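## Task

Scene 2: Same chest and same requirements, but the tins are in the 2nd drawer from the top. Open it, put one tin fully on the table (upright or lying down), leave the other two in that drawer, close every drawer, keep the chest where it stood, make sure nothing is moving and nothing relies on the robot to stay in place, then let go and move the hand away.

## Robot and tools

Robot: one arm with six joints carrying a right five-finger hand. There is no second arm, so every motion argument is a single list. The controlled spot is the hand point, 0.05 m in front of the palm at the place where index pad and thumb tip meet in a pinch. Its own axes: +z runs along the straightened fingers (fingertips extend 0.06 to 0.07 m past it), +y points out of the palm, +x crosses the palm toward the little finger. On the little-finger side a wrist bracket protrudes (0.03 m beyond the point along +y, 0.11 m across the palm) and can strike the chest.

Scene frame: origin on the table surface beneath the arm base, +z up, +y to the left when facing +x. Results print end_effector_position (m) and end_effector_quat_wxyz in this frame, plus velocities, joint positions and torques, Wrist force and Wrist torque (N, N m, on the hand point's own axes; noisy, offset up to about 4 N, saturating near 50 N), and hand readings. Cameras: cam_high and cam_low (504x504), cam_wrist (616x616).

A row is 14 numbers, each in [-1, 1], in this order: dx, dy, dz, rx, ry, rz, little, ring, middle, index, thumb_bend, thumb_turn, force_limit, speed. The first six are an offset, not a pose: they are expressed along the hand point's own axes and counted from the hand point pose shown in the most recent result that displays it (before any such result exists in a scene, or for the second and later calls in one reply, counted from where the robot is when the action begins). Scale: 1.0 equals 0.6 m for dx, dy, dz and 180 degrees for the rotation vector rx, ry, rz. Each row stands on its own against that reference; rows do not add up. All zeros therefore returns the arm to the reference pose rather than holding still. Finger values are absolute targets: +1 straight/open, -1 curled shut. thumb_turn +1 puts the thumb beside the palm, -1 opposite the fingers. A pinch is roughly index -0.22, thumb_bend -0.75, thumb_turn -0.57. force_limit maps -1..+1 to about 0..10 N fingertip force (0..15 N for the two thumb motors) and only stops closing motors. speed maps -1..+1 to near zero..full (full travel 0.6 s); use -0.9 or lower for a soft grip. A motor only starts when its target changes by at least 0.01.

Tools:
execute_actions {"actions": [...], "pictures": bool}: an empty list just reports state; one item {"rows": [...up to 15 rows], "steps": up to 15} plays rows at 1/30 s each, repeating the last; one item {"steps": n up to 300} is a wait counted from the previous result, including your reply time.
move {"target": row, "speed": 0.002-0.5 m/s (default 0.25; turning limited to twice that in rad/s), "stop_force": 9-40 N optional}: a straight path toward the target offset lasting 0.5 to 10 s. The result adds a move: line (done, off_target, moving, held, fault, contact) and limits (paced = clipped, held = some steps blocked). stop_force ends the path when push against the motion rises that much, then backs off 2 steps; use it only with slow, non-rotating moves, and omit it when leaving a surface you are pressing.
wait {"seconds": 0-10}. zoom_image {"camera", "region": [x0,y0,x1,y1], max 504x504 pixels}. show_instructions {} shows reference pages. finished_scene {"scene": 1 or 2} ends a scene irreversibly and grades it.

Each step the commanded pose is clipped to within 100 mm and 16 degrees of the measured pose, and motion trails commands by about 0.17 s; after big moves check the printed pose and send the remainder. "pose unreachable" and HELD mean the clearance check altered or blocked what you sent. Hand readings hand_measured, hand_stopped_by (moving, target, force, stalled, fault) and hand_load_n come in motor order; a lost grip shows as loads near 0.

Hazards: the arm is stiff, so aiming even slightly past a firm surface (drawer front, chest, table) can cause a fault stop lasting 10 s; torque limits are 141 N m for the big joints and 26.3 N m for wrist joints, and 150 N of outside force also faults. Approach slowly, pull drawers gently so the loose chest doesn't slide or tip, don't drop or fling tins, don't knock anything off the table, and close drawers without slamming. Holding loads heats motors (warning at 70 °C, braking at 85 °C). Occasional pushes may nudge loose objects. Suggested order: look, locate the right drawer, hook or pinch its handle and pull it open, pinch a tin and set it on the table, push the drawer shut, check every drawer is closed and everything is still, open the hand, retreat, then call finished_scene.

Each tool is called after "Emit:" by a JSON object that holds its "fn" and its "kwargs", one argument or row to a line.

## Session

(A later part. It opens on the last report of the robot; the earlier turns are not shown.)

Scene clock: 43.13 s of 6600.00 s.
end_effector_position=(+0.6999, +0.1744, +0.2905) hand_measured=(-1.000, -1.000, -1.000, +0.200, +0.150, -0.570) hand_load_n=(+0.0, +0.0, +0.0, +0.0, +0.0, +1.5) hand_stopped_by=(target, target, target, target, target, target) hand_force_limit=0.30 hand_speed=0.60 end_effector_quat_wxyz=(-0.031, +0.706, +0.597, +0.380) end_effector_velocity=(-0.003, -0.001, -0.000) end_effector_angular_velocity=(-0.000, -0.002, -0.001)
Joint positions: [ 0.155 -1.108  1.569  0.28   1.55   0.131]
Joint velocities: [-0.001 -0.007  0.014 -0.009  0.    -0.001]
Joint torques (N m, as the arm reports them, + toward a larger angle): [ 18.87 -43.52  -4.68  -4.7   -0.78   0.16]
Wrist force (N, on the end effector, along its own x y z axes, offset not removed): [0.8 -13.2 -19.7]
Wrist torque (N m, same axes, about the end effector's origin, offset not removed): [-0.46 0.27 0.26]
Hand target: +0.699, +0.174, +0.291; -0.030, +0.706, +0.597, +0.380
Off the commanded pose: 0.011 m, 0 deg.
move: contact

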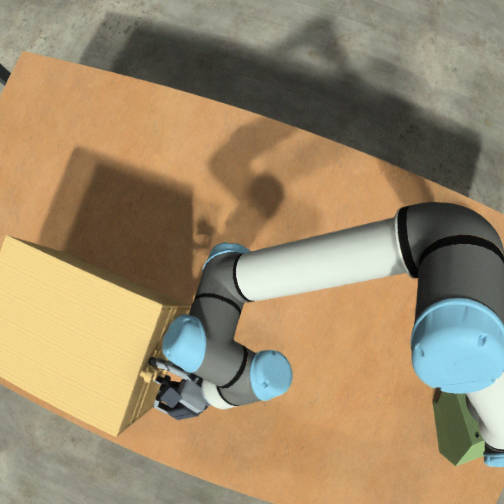

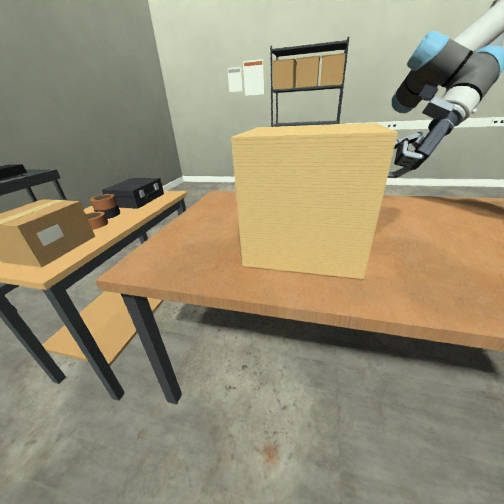

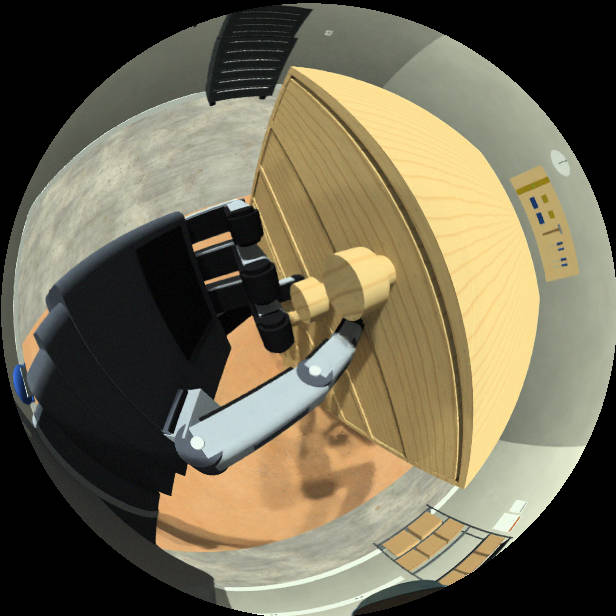

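Emit:
{"fn": "move", "kwargs": {
  "target": [0, -0.004, -0.0025, 0,0,0, -1,-1,-1,0.2,-0.2,-0.57,0.3,0.6],
  "speed": 0.02
}}

Emit:
{"fn": "zoom_image", "kwargs": {
  "camera": "cam_wrist",
  "region": [250, 220, 410, 380]
}}

Emit:
{"fn": "zoom_image", "kwargs": {
  "camera": "cam_high",
  "region": [125, 345, 185, 400]
}}

Emit:
{"fn": "zoom_image", "kwargs": {
  "camera": "cam_low",
  "region": [360, 120, 440, 200]
}}

Scene clock: 46.83 s of 6600.00 s.
end_effector_position=(+0.6972, +0.1743, +0.2906) hand_measured=(-1.000, -1.000, -1.000, +0.200, -0.200, -0.570) hand_load_n=(+0.0, +0.0, +0.0, +0.0, +0.0, +0.0) hand_stopped_by=(target, target, target, target, target, target) hand_force_limit=0.30 hand_speed=0.60 end_effector_quat_wxyz=(-0.031, +0.706, +0.597, +0.380) end_effector_velocity=(-0.001, -0.001, -0.001) end_effector_angular_velocity=(-0.000, +0.001, -0.002)
Joint positions: [ 0.155 -1.113  1.578  0.276  1.551  0.131]
Joint velocities: [-0.001 -0.001  0.003 -0.002 -0.     0.   ]
Joint torques (N m, as the arm reports them, + toward a larger angle): [ 34.69 -45.14   0.62  -1.32   1.79   1.69]
Wrist force (N, on the end effector, along its own x y z axes, offset not removed): [2.6 2.4 1.5]
Wrist torque (N m, same axes, about the end effector's origin, offset not removed): [0.23 -0.17 0.46]
Hand target: +0.697, +0.174, +0.291; -0.031, +0.706, +0.597, +0.380
Off the commanded pose: 0.000 m, 0 deg.
move: done

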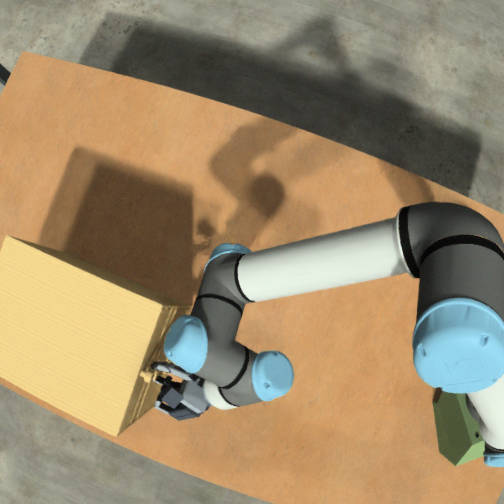

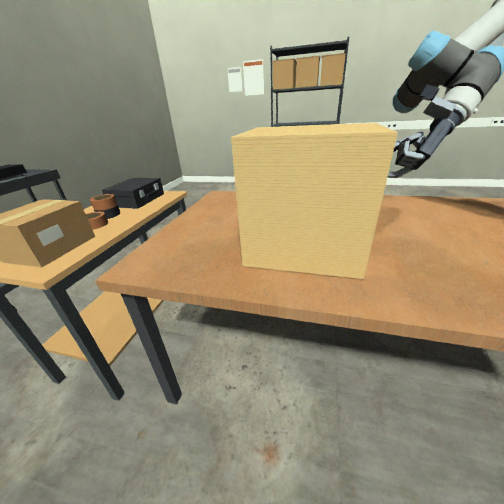

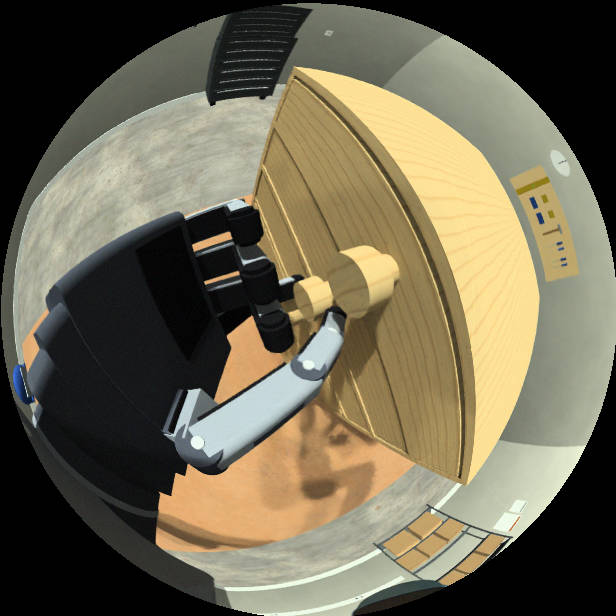

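Region (250, 220, 410, 380) of cam_wrist's 616x616 image, scaled by 3.150, with more detail than that image has.

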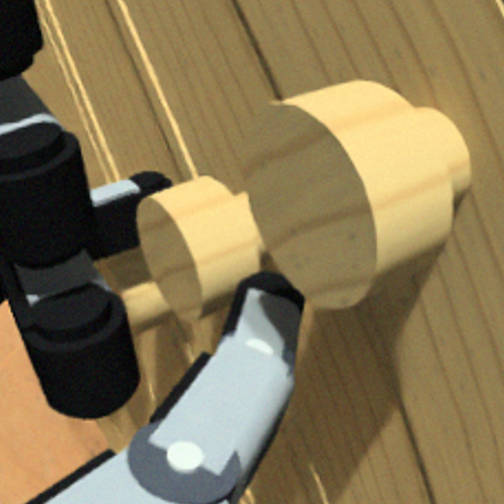

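Region (125, 345, 185, 400) of cam_high's 504x504 image, scaled by 8.400, with more detail than that image has; it fills the top 462 rows of this view, and the rest is white.

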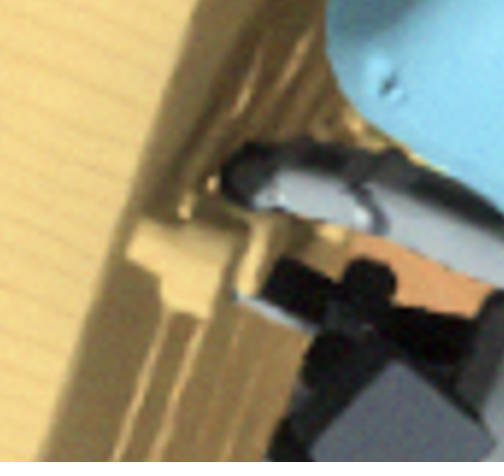

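Region (360, 120, 440, 200) of cam_low's 504x504 image, scaled by 6.300, with more detail than that image has.

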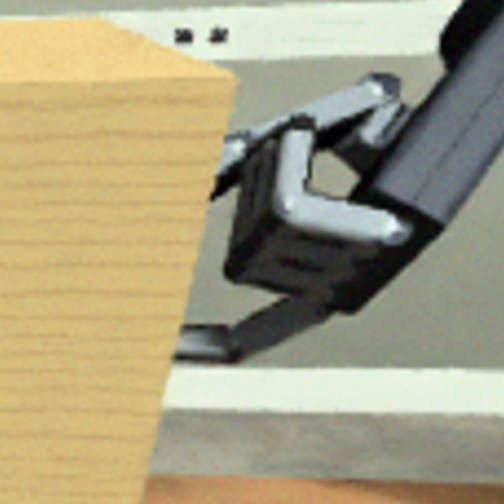

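Emit:
{"fn": "move", "kwargs": {
  "target": [0, 0.022, 0.0125, 0,0,0, -1,-1,-1,0.2,-0.2,-0.57,0.3,0.6],
  "speed": 0.008,
  "stop_force": 9
}}

Emit:
{"fn": "zoom_image", "kwargs": {
  "camera": "cam_wrist",
  "region": [250, 220, 410, 380]
}}

Emit:
{"fn": "zoom_image", "kwargs": {
  "camera": "cam_high",
  "region": [125, 345, 185, 400]
}}

Scene clock: 50.60 s of 6600.00 s.
end_effector_position=(+0.7022, +0.1744, +0.2904) hand_measured=(-1.000, -1.000, -1.000, +0.200, -0.200, -0.570) hand_load_n=(+0.0, +0.0, +0.0, +0.0, +0.0, +0.0) hand_stopped_by=(target, target, target, target, target, target) hand_force_limit=0.30 hand_speed=0.60 end_effector_quat_wxyz=(-0.031, +0.706, +0.597, +0.379) end_effector_velocity=(-0.003, -0.000, -0.000) end_effector_angular_velocity=(+0.000, -0.000, -0.001)
Joint positions: [ 0.154 -1.104  1.561  0.285  1.55   0.13 ]
Joint velocities: [-0.    -0.005  0.01  -0.006  0.     0.   ]
Joint torques (N m, as the arm reports them, + toward a larger angle): [ 15.26 -48.91  -2.77  -3.78  -1.5   -0.65]
Wrist force (N, on the end effector, along its own x y z axes, offset not removed): [0.4 -6.9 -7.3]
Wrist torque (N m, same axes, about the end effector's origin, offset not removed): [0.67 0.28 0.21]
Hand target: +0.702, +0.174, +0.291; -0.031, +0.706, +0.597, +0.379
Off the commanded pose: 0.010 m, 0 deg.
move: contact

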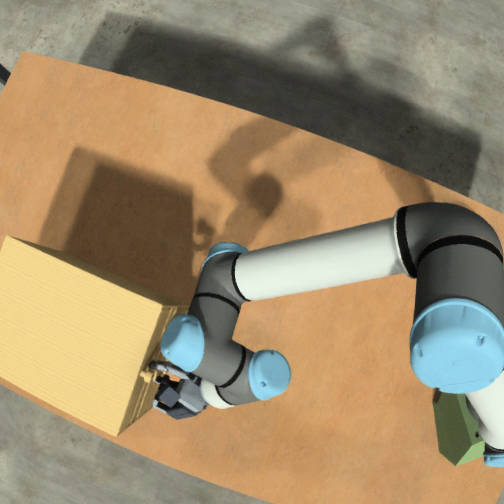

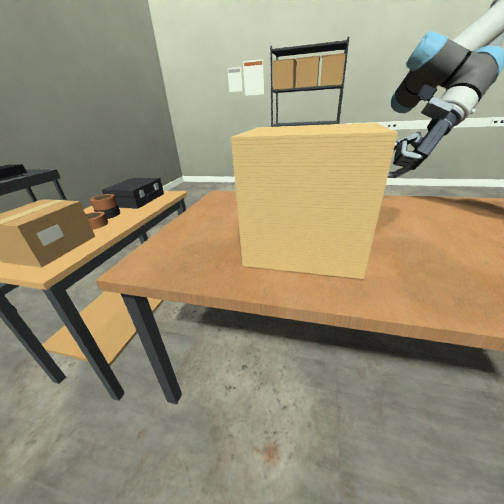

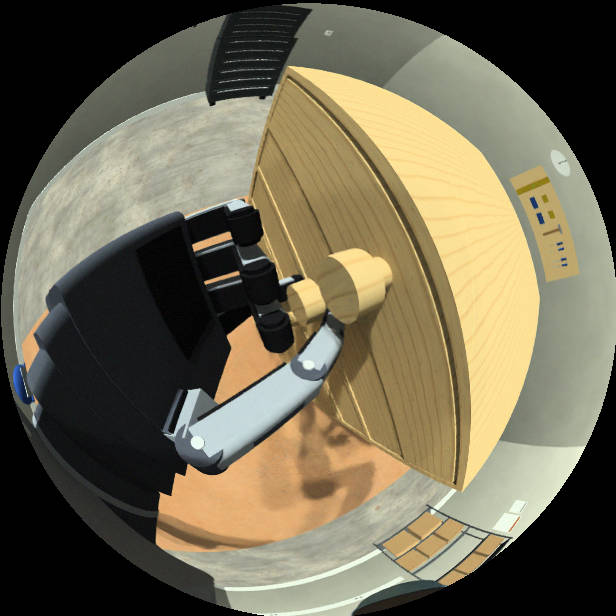

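Region (250, 220, 410, 380) of cam_wrist's 616x616 image, scaled by 3.150, with more detail than that image has.

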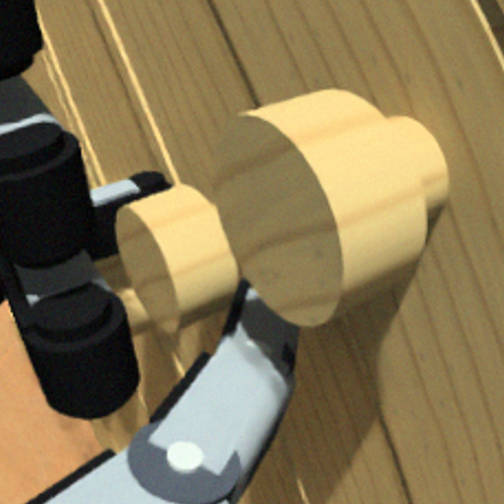

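Region (125, 345, 185, 400) of cam_high's 504x504 image, scaled by 8.400, with more detail than that image has; it fills the top 462 rows of this view, and the rest is white.

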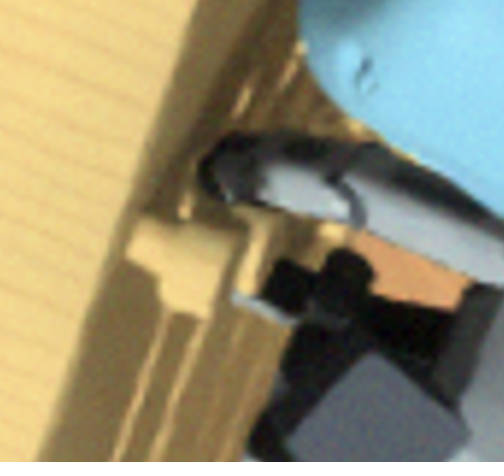

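Emit:
{"fn": "move", "kwargs": {
  "target": [0, -0.003, -0.0017, 0,0,0, -1,-1,-1,0.2,-0.2,-0.57,0.3,-0.6],
  "speed": 0.02
}}

Emit:
{"fn": "move", "kwargs": {
  "target": [0, 0,0, 0,0,0, -1,-1,-1,-0.15,-0.75,-0.57,0.3,-0.6],
  "speed": 0.02
}}

Emit:
{"fn": "zoom_image", "kwargs": {
  "camera": "cam_wrist",
  "region": [250, 220, 410, 380]
}}

Emit:
{"fn": "zoom_image", "kwargs": {
  "camera": "cam_high",
  "region": [125, 345, 185, 400]
}}

Scene clock: 53.80 s of 6600.00 s.
end_effector_position=(+0.7002, +0.1744, +0.2904) hand_measured=(-1.000, -1.000, -1.000, +0.200, -0.200, -0.570) hand_load_n=(+0.0, +0.0, +0.0, +0.0, +0.0, +0.0) hand_stopped_by=(target, target, target, target, target, target) hand_force_limit=0.30 hand_speed=-0.60 end_effector_quat_wxyz=(-0.031, +0.706, +0.597, +0.379) end_effector_velocity=(-0.002, +0.000, -0.001) end_effector_angular_velocity=(-0.001, +0.002, +0.001)
Joint positions: [ 0.154 -1.107  1.568  0.281  1.55   0.131]
Joint velocities: [-0.    -0.001  0.004 -0.001 -0.    -0.001]
Joint torques (N m, as the arm reports them, + toward a larger angle): [ 34.41 -46.52   1.79  -0.91   1.83   1.63]
Wrist force (N, on the end effector, along its own x y z axes, offset not removed): [2.0 -1.3 3.1]
Wrist torque (N m, same axes, about the end effector's origin, offset not removed): [-0.33 -0.18 0.21]
Hand target: +0.700, +0.174, +0.290; -0.031, +0.706, +0.597, +0.379
Off the commanded pose: 0.000 m, 0 deg.
move: done

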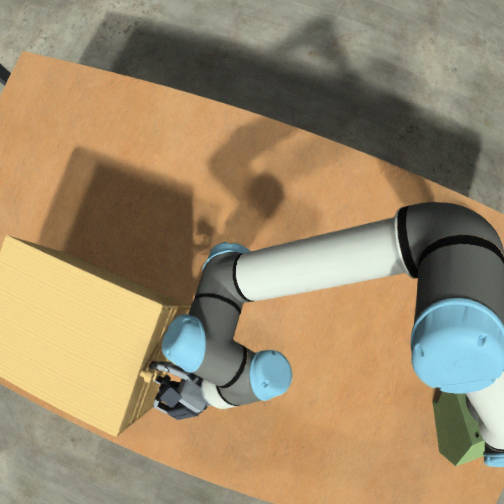

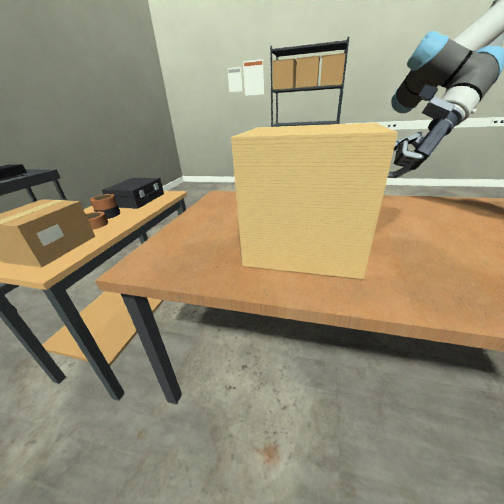

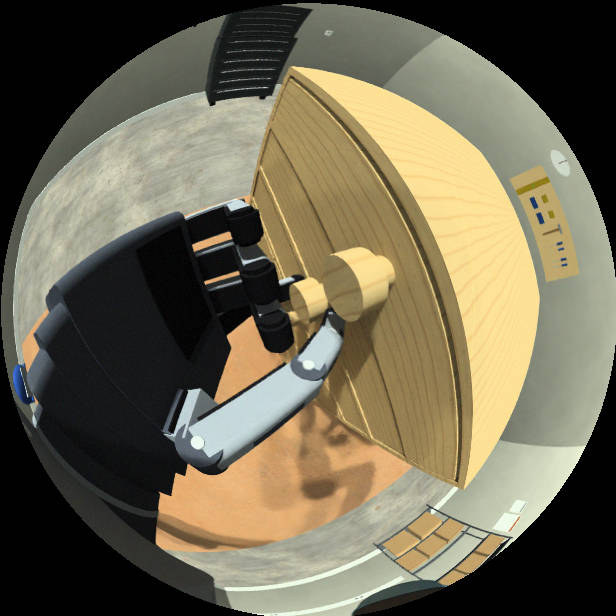

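Scene clock: 54.47 s of 6600.00 s.
end_effector_position=(+0.7002, +0.1744, +0.2904) hand_measured=(-1.000, -1.000, -1.000, -0.038, -0.336, -0.570) hand_load_n=(+0.0, +0.0, +0.0, +10.5, +10.5, +1.0) hand_stopped_by=(target, target, target, force, force, target) hand_force_limit=0.30 hand_speed=-0.60 end_effector_quat_wxyz=(-0.031, +0.706, +0.597, +0.379) end_effector_velocity=(+0.001, -0.000, +0.001) end_effector_angular_velocity=(+0.000, -0.002, -0.001)
Joint positions: [ 0.154 -1.108  1.568  0.281  1.55   0.131]
Joint velocities: [-0.    -0.    -0.001 -0.     0.    -0.   ]
Joint torques (N m, as the arm reports them, + toward a larger angle): [ 33.7  -35.93 -18.75   1.93  -0.01   1.31]
Wrist force (N, on the end effector, along its own x y z axes, offset not removed): [-0.6 0.9 1.6]
Wrist torque (N m, same axes, about the end effector's origin, offset not removed): [0.13 0.01 0.40]
Hand target: +0.700, +0.174, +0.290; -0.031, +0.706, +0.597, +0.379
Off the commanded pose: 0.000 m, 0 deg.
move: done

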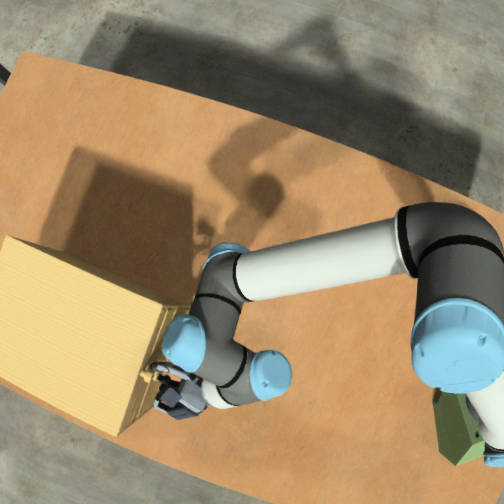

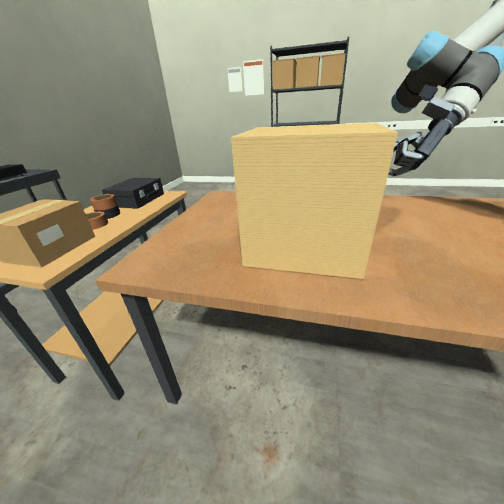

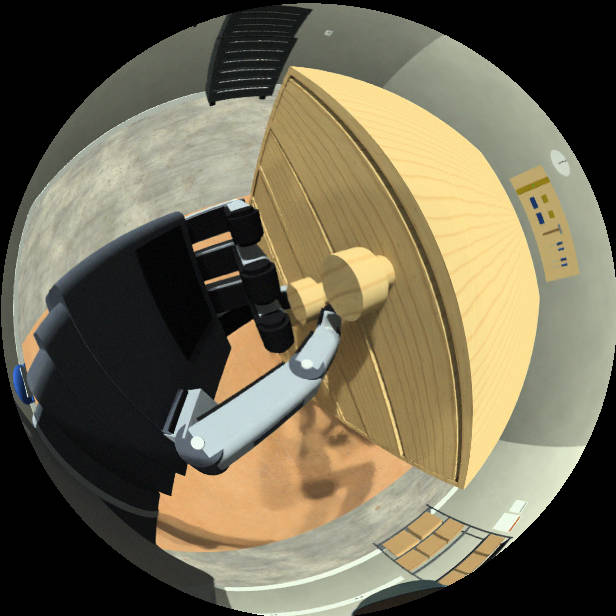

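Region (250, 220, 410, 380) of cam_wrist's 616x616 image, scaled by 3.150, with more detail than that image has.

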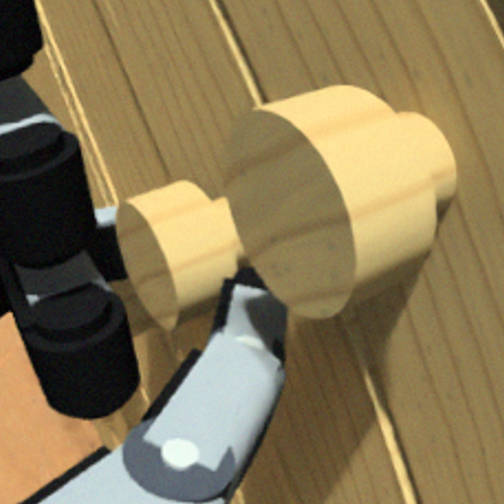

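Region (125, 345, 185, 400) of cam_high's 504x504 image, scaled by 8.400, with more detail than that image has; it fills the top 462 rows of this view, and the rest is white.

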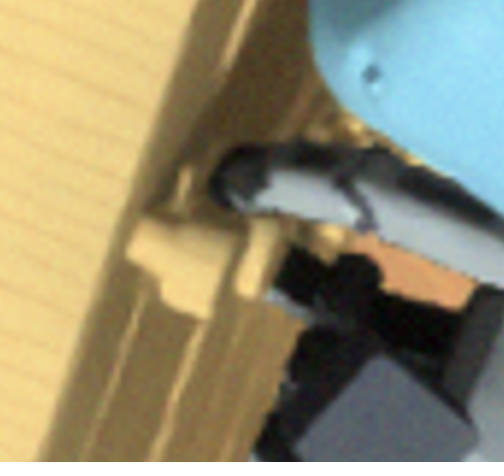

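Gripped. Pulling the drawer a short distance first.

Emit:
{"fn": "move", "kwargs": {
  "target": [0.001, -0.0727, -0.0408, 0,0,0, -1,-1,-1,-0.15,-0.75,-0.57,0.3,-0.6],
  "speed": 0.04,
  "stop_force": 12
}}

Scene clock: 57.03 s of 6600.00 s.
end_effector_position=(+0.6505, +0.1751, +0.2902) hand_measured=(-1.000, -1.000, -1.000, -0.038, -0.336, -0.570) hand_load_n=(+0.0, +0.0, +0.0, +10.5, +10.0, +1.0) hand_stopped_by=(target, target, target, force, force, target) hand_force_limit=0.30 hand_speed=-0.60 end_effector_quat_wxyz=(-0.031, +0.706, +0.597, +0.379) end_effector_velocity=(-0.003, -0.000, -0.001) end_effector_angular_velocity=(-0.000, +0.001, +0.000)
Joint positions: [ 0.168 -1.184  1.727  0.198  1.56   0.14 ]
Joint velocities: [-0.    -0.004  0.01  -0.005  0.     0.001]
Joint torques (N m, as the arm reports them, + toward a larger angle): [ 33.57 -43.32   1.4   -1.07   1.4    1.58]
Wrist force (N, on the end effector, along its own x y z axes, offset not removed): [-1.0 4.7 1.3]
Wrist torque (N m, same axes, about the end effector's origin, offset not removed): [0.46 0.40 0.42]
Hand target: +0.650, +0.175, +0.290; -0.031, +0.706, +0.597, +0.379
Off the commanded pose: 0.000 m, 0 deg.
move: done

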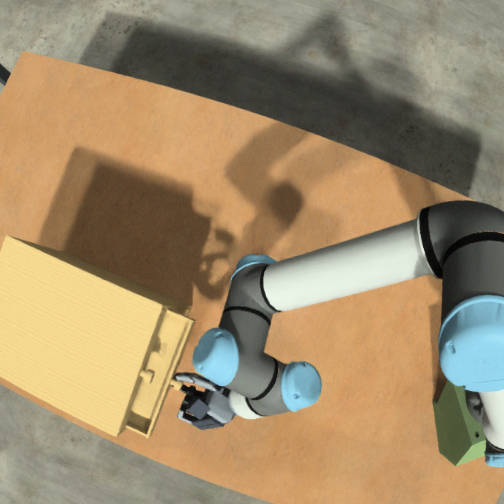

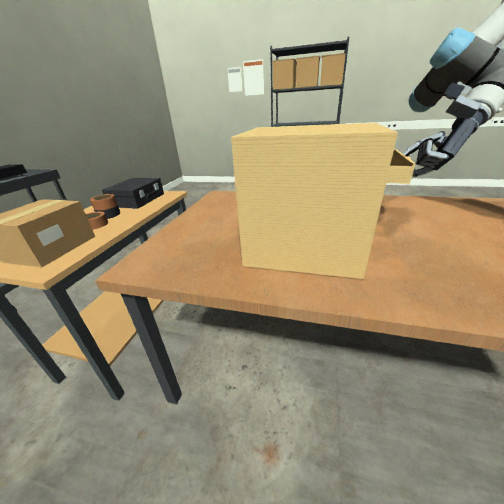

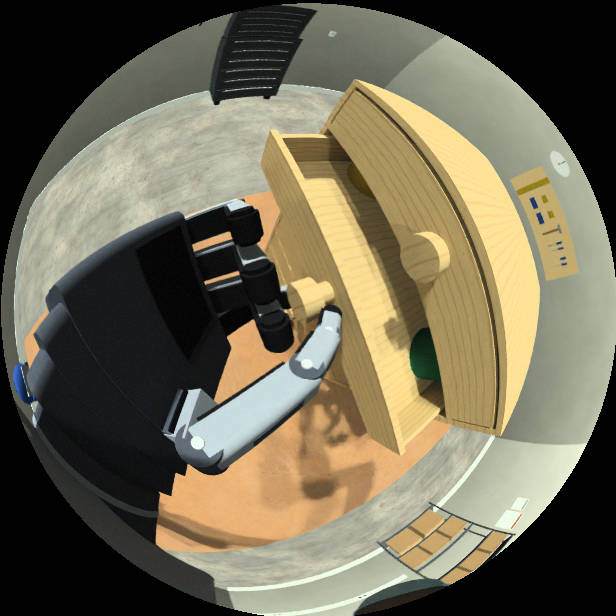

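Emit:
{"fn": "move", "kwargs": {
  "target": [0.002, -0.188, -0.1065, 0,0,0, -1,-1,-1,-0.15,-0.75,-0.57,0.3,-0.6],
  "speed": 0.05,
  "stop_force": 12
}}

Scene clock: 61.83 s of 6600.00 s.
end_effector_position=(+0.5212, +0.1766, +0.2899) hand_measured=(-1.000, -1.000, -1.000, -0.038, -0.336, -0.570) hand_load_n=(+0.0, +0.0, +0.0, +11.0, +9.5, +0.5) hand_stopped_by=(target, target, target, force, force, target) hand_force_limit=0.30 hand_speed=-0.60 end_effector_quat_wxyz=(-0.031, +0.706, +0.597, +0.379) end_effector_velocity=(-0.003, +0.000, +0.000) end_effector_angular_velocity=(+0.000, +0.000, +0.000)
Joint positions: [ 0.22  -1.356  2.092  0.006  1.599  0.175]
Joint velocities: [ 0.002 -0.003  0.007 -0.003  0.001  0.001]
Joint torques (N m, as the arm reports them, + toward a larger angle): [ 28.   -34.03   4.84  -1.22   1.76   1.59]
Wrist force (N, on the end effector, along its own x y z axes, offset not removed): [1.6 3.6 2.5]
Wrist torque (N m, same axes, about the end effector's origin, offset not removed): [0.51 -0.05 0.47]
Hand target: +0.521, +0.177, +0.290; -0.031, +0.706, +0.597, +0.379
Off the commanded pose: 0.000 m, 0 deg.
move: done

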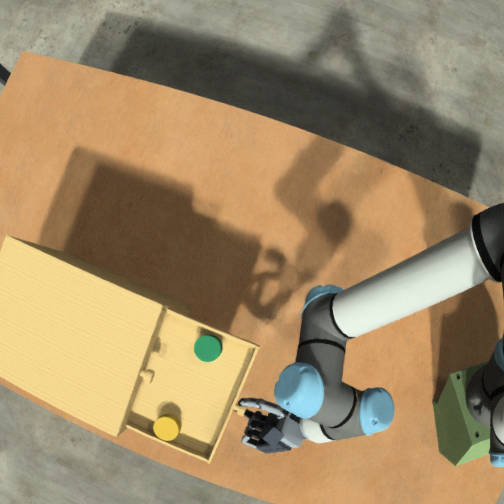

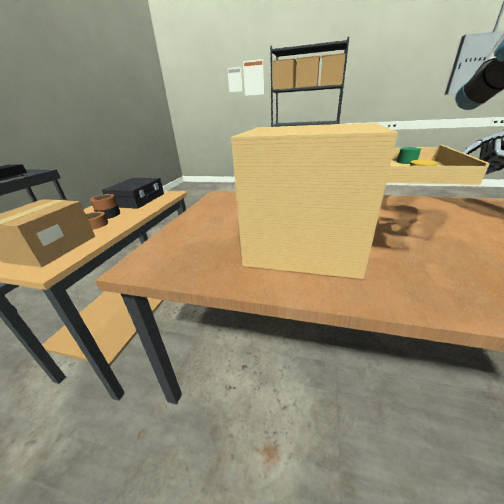

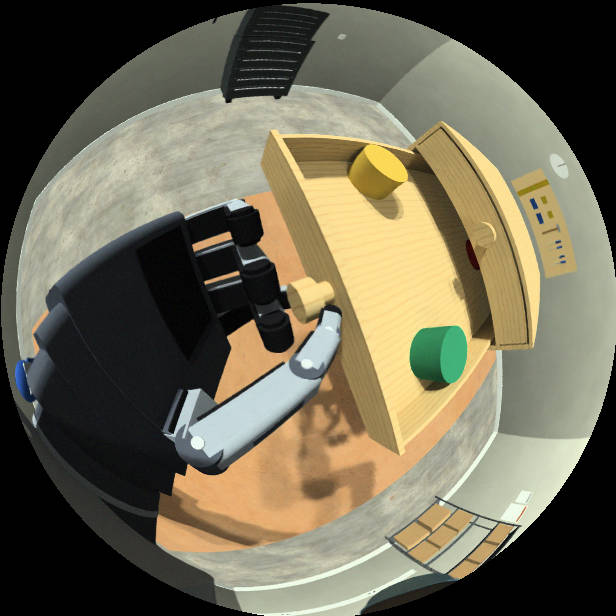

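Emit:
{"fn": "move", "kwargs": {
  "target": [0,0,0,0,0,0, -1,-1,-1,0.3,0.0,-0.57,0.3,0.3],
  "speed": 0.05
}}

Emit:
{"fn": "move", "kwargs": {
  "target": [0,-0.05,-0.029,0,0,0, -1,-1,-1,0.3,0.0,-0.57,0.3,0.3],
  "speed": 0.08
}}

Emit:
{"fn": "zoom_image", "kwargs": {
  "camera": "cam_high",
  "region": [110, 290, 280, 470]
}}

Scene clock: 64.50 s of 6600.00 s.
end_effector_position=(+0.5211, +0.1766, +0.2900) hand_measured=(-1.000, -1.000, -1.000, +0.300, +0.000, -0.570) hand_load_n=(+0.0, +0.0, +0.0, +0.0, -0.5, +0.5) hand_stopped_by=(target, target, target, target, target, target) hand_force_limit=0.30 hand_speed=0.30 end_effector_quat_wxyz=(-0.031, +0.706, +0.597, +0.379) end_effector_velocity=(-0.000, +0.000, -0.001) end_effector_angular_velocity=(-0.000, +0.001, +0.001)
Joint positions: [ 0.22  -1.356  2.092  0.006  1.599  0.175]
Joint velocities: [-0.     0.001  0.     0.    -0.    -0.   ]
Joint torques (N m, as the arm reports them, + toward a larger angle): [  8.89 -12.78 -25.85   2.54  -3.48  -1.56]
Wrist force (N, on the end effector, along its own x y z axes, offset not removed): [3.6 -0.4 -0.8]
Wrist torque (N m, same axes, about the end effector's origin, offset not removed): [-0.09 -0.11 0.49]
Hand target: +0.521, +0.177, +0.290; -0.031, +0.706, +0.597, +0.379
Off the commanded pose: 0.000 m, 0 deg.
move: done

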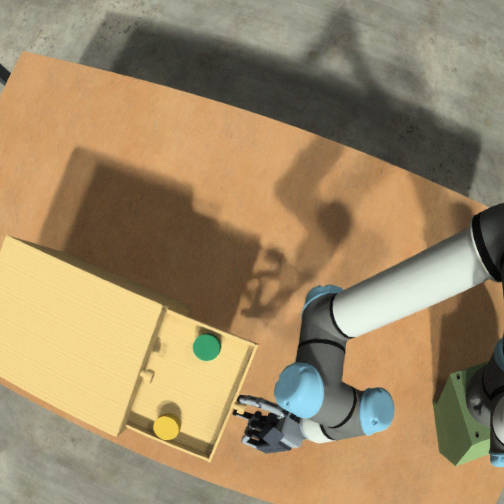

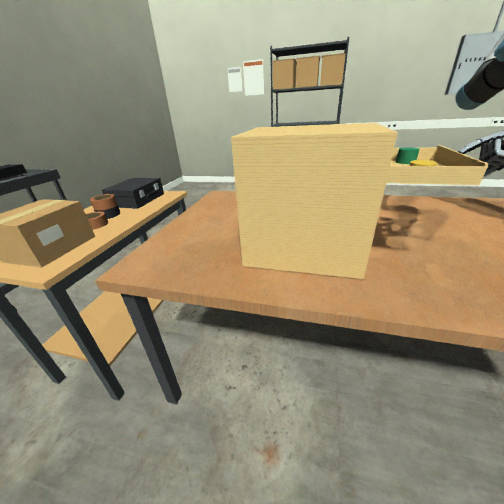

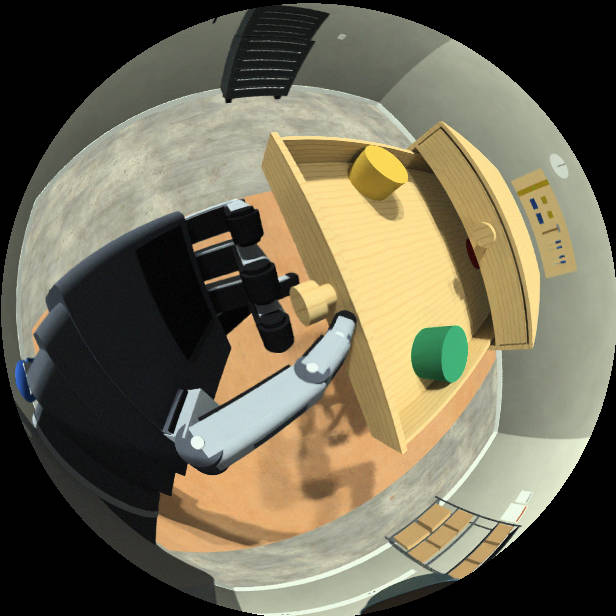

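Scene clock: 65.40 s of 6600.00 s.
end_effector_position=(+0.4868, +0.1765, +0.2901) hand_measured=(-1.000, -1.000, -1.000, +0.300, +0.000, -0.570) hand_load_n=(+0.0, +0.0, +0.0, +0.0, +0.0, +0.0) hand_stopped_by=(target, target, target, target, target, target) hand_force_limit=0.30 hand_speed=0.30 end_effector_quat_wxyz=(-0.031, +0.706, +0.597, +0.379) end_effector_velocity=(-0.003, +0.000, +0.000) end_effector_angular_velocity=(+0.000, -0.000, +0.000)
Joint positions: [ 0.24  -1.396  2.18  -0.041  1.614  0.189]
Joint velocities: [ 0.002 -0.004  0.008 -0.004  0.001  0.001]
Joint torques (N m, as the arm reports them, + toward a larger angle): [ 27.54 -32.46   7.05  -1.44   1.82   1.75]
Wrist force (N, on the end effector, along its own x y z axes, offset not removed): [2.2 0.1 -0.3]
Wrist torque (N m, same axes, about the end effector's origin, offset not removed): [0.05 0.00 0.39]
Hand target: +0.486, +0.176, +0.290; -0.031, +0.706, +0.597, +0.379
Off the commanded pose: 0.000 m, 0 deg.
move: done

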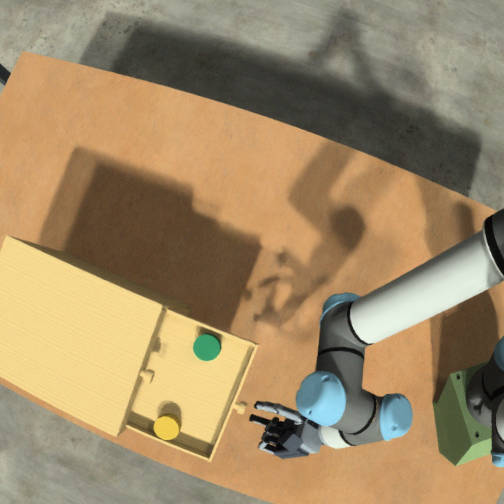

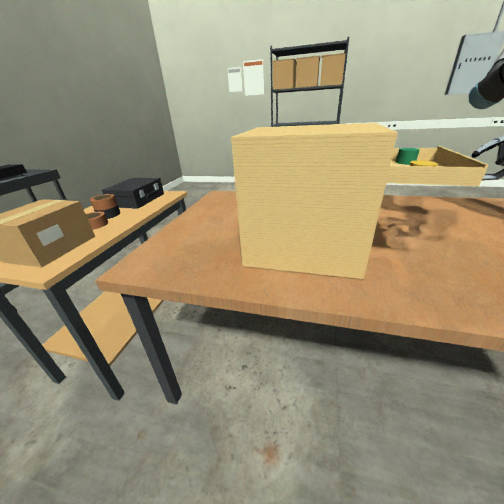

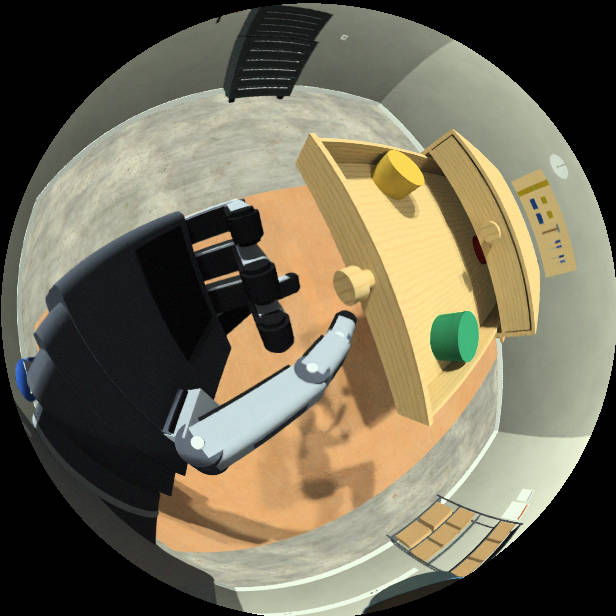

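Region (110, 290, 280, 470) of cam_high's 504x504 image, scaled by 2.800, with more detail than that image has.

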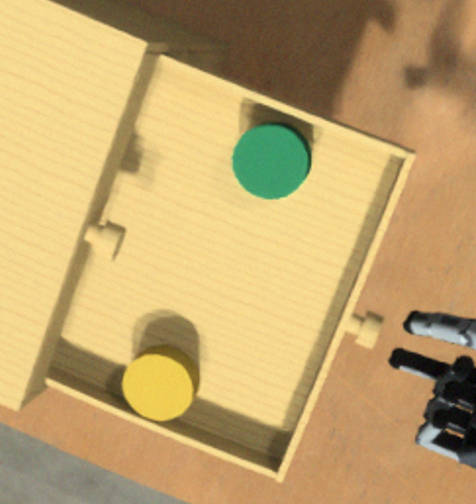

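Emit:
{"fn": "move", "kwargs": {
  "target": [0.067,0.048,-0.083,0,0,0, -1,-1,-1,0.5,0.1,-0.57,0.3,0.3],
  "speed": 0.15
}}

Emit:
{"fn": "move", "kwargs": {
  "target": [-0.097,0.277,-0.036,0.144,0.036,0.615, -1,-1,-1,0.5,0.1,-0.57,0.3,0.3],
  "speed": 0.25
}}

Emit:
{"fn": "move", "kwargs": {
  "target": [0,0,0,0,0.096,0.056, -1,-1,-1,0.5,0.1,-0.57,0.3,0.3],
  "speed": 0.25
}}

Scene clock: 71.77 s of 6600.00 s.
end_effector_position=(+0.4868, +0.1765, +0.3599) hand_measured=(-1.000, -1.000, -1.000, +0.500, +0.100, -0.570) hand_load_n=(+0.0, +0.0, +0.0, +0.0, +0.0, +0.0) hand_stopped_by=(target, target, target, target, target, target) hand_force_limit=0.30 hand_speed=0.30 end_effector_quat_wxyz=(-0.031, +0.706, +0.597, +0.380) end_effector_velocity=(+0.001, -0.000, +0.003) end_effector_angular_velocity=(-0.001, +0.000, -0.001)
Joint positions: [ 0.367 -1.482  2.088  0.144  1.707  0.275]
Joint velocities: [ 0.006 -0.002 -0.007  0.009  0.005  0.004]
Joint torques (N m, as the arm reports them, + toward a larger angle): [ 25.01 -29.55 -28.11   2.48   2.     1.75]
Wrist force (N, on the end effector, along its own x y z axes, offset not removed): [1.9 2.0 -0.2]
Wrist torque (N m, same axes, about the end effector's origin, offset not removed): [0.38 0.02 0.48]
Hand target: +0.487, +0.176, +0.360; -0.031, +0.706, +0.597, +0.379
Off the commanded pose: 0.000 m, 0 deg.
After step 90, 2.37 s passed at rest.
move: done

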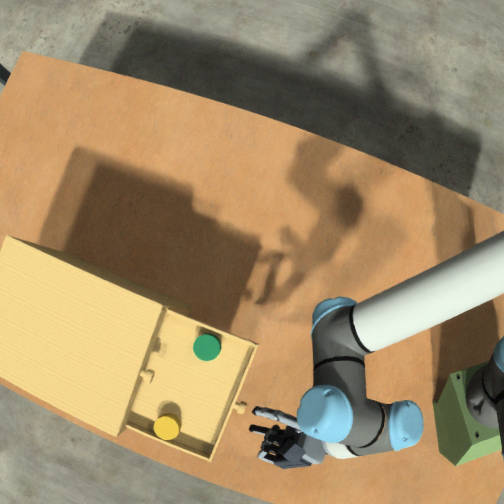

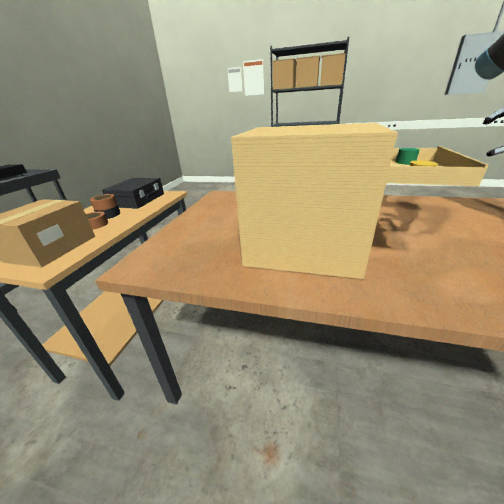

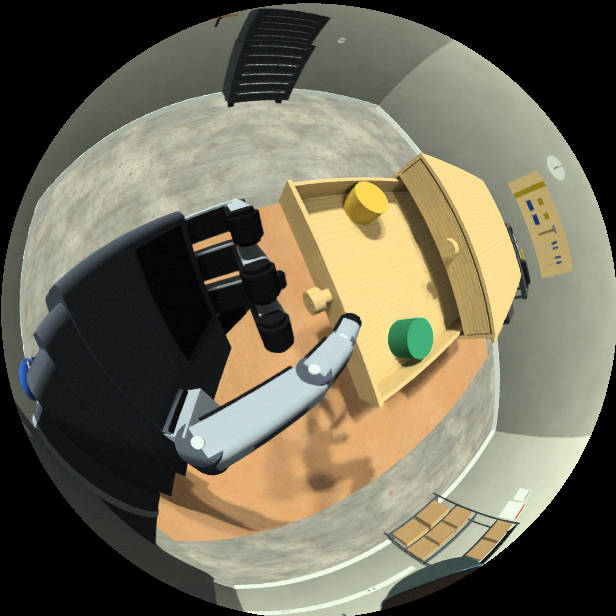

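Scene clock: 76.27 s of 6600.00 s.
end_effector_position=(+0.6198, +0.0707, +0.4103) hand_measured=(-1.000, -1.000, -1.000, +0.500, +0.100, -0.570) hand_load_n=(+0.0, +0.0, +0.0, +0.0, +0.0, +0.0) hand_stopped_by=(target, target, target, target, target, target) hand_force_limit=0.30 hand_speed=0.30 end_effector_quat_wxyz=(-0.489, +0.848, -0.177, +0.102) end_effector_velocity=(+0.001, -0.000, +0.001) end_effector_angular_velocity=(+0.007, +0.008, -0.008)
Joint positions: [-0.114 -1.295  1.304  0.934  0.993  1.835]
Joint velocities: [-0.003  0.002 -0.005  0.002 -0.005  0.012]
Joint torques (N m, as the arm reports them, + toward a larger angle): [  6.19 -26.44 -32.63   3.73  -3.82   1.53]
Wrist force (N, on the end effector, along its own x y z axes, offset not removed): [1.6 -0.9 -0.1]
Wrist torque (N m, same axes, about the end effector's origin, offset not removed): [-0.01 -0.13 0.37]
Hand target: +0.620, +0.071, +0.410; -0.489, +0.848, -0.178, +0.102
Off the commanded pose: 0.000 m, 0 deg.
move: done

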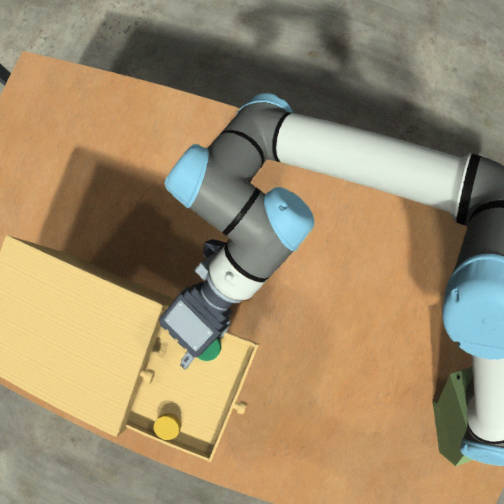

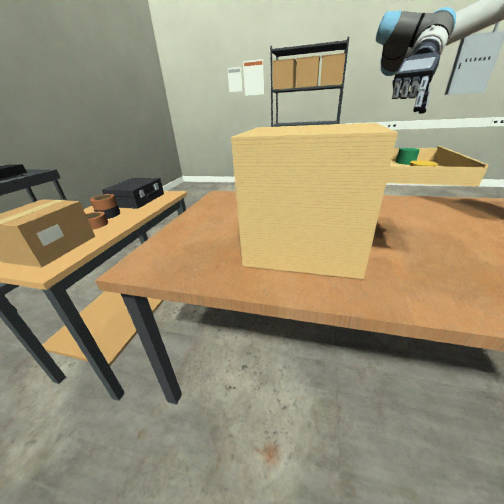

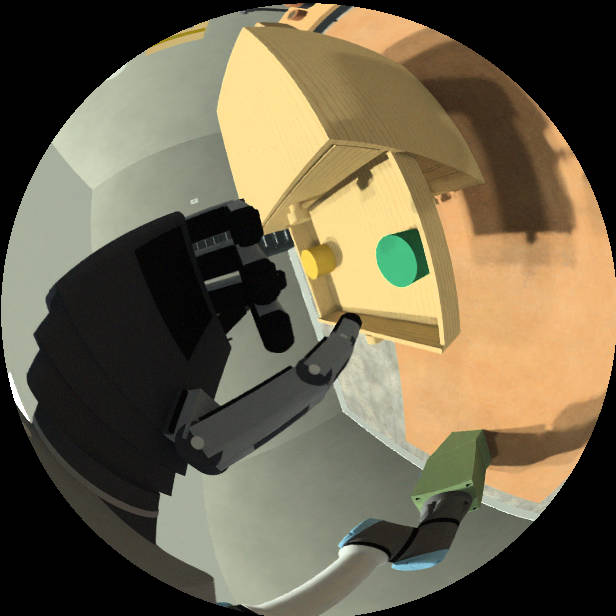

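Scene clock: 77.50 s of 6600.00 s.
end_effector_position=(+0.6198, +0.0707, +0.4102) hand_measured=(-1.000, -1.000, -1.000, +0.500, +0.100, -0.570) hand_load_n=(+0.0, +0.0, +0.0, +0.0, +0.0, +0.0) hand_stopped_by=(target, target, target, target, target, target) hand_force_limit=0.30 hand_speed=0.30 end_effector_quat_wxyz=(-0.464, +0.804, -0.322, +0.185) end_effector_velocity=(-0.000, +0.001, -0.000) end_effector_angular_velocity=(-0.001, -0.001, -0.012)
Joint positions: [-0.075 -1.469  1.532  0.557  1.152  2.192]
Joint velocities: [ 0.005 -0.006  0.009 -0.015  0.011  0.012]
Joint torques (N m, as the arm reports them, + toward a larger angle): [ 29.02 -42.79  -1.95  -1.03   1.61   1.68]
Wrist force (N, on the end effector, along its own x y z axes, offset not removed): [0.5 3.8 0.1]
Wrist torque (N m, same axes, about the end effector's origin, offset not removed): [0.63 0.35 0.38]
Hand target: +0.620, +0.071, +0.410; -0.464, +0.804, -0.322, +0.185
Off the commanded pose: 0.000 m, 0 deg.
move: done

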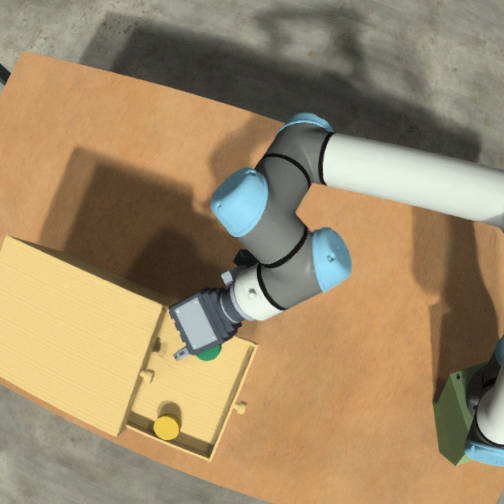

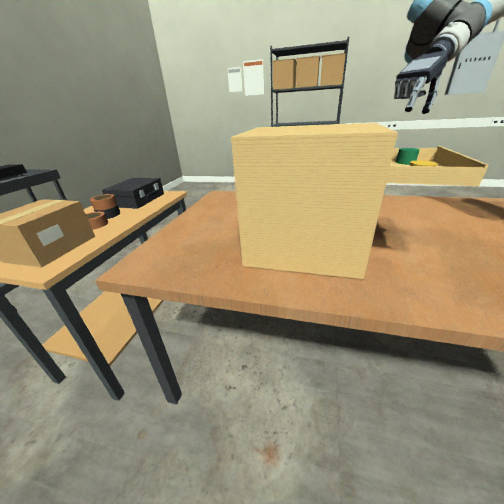

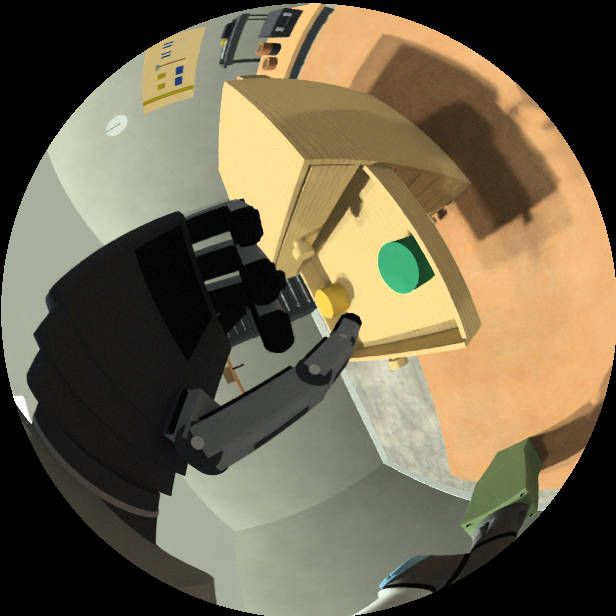

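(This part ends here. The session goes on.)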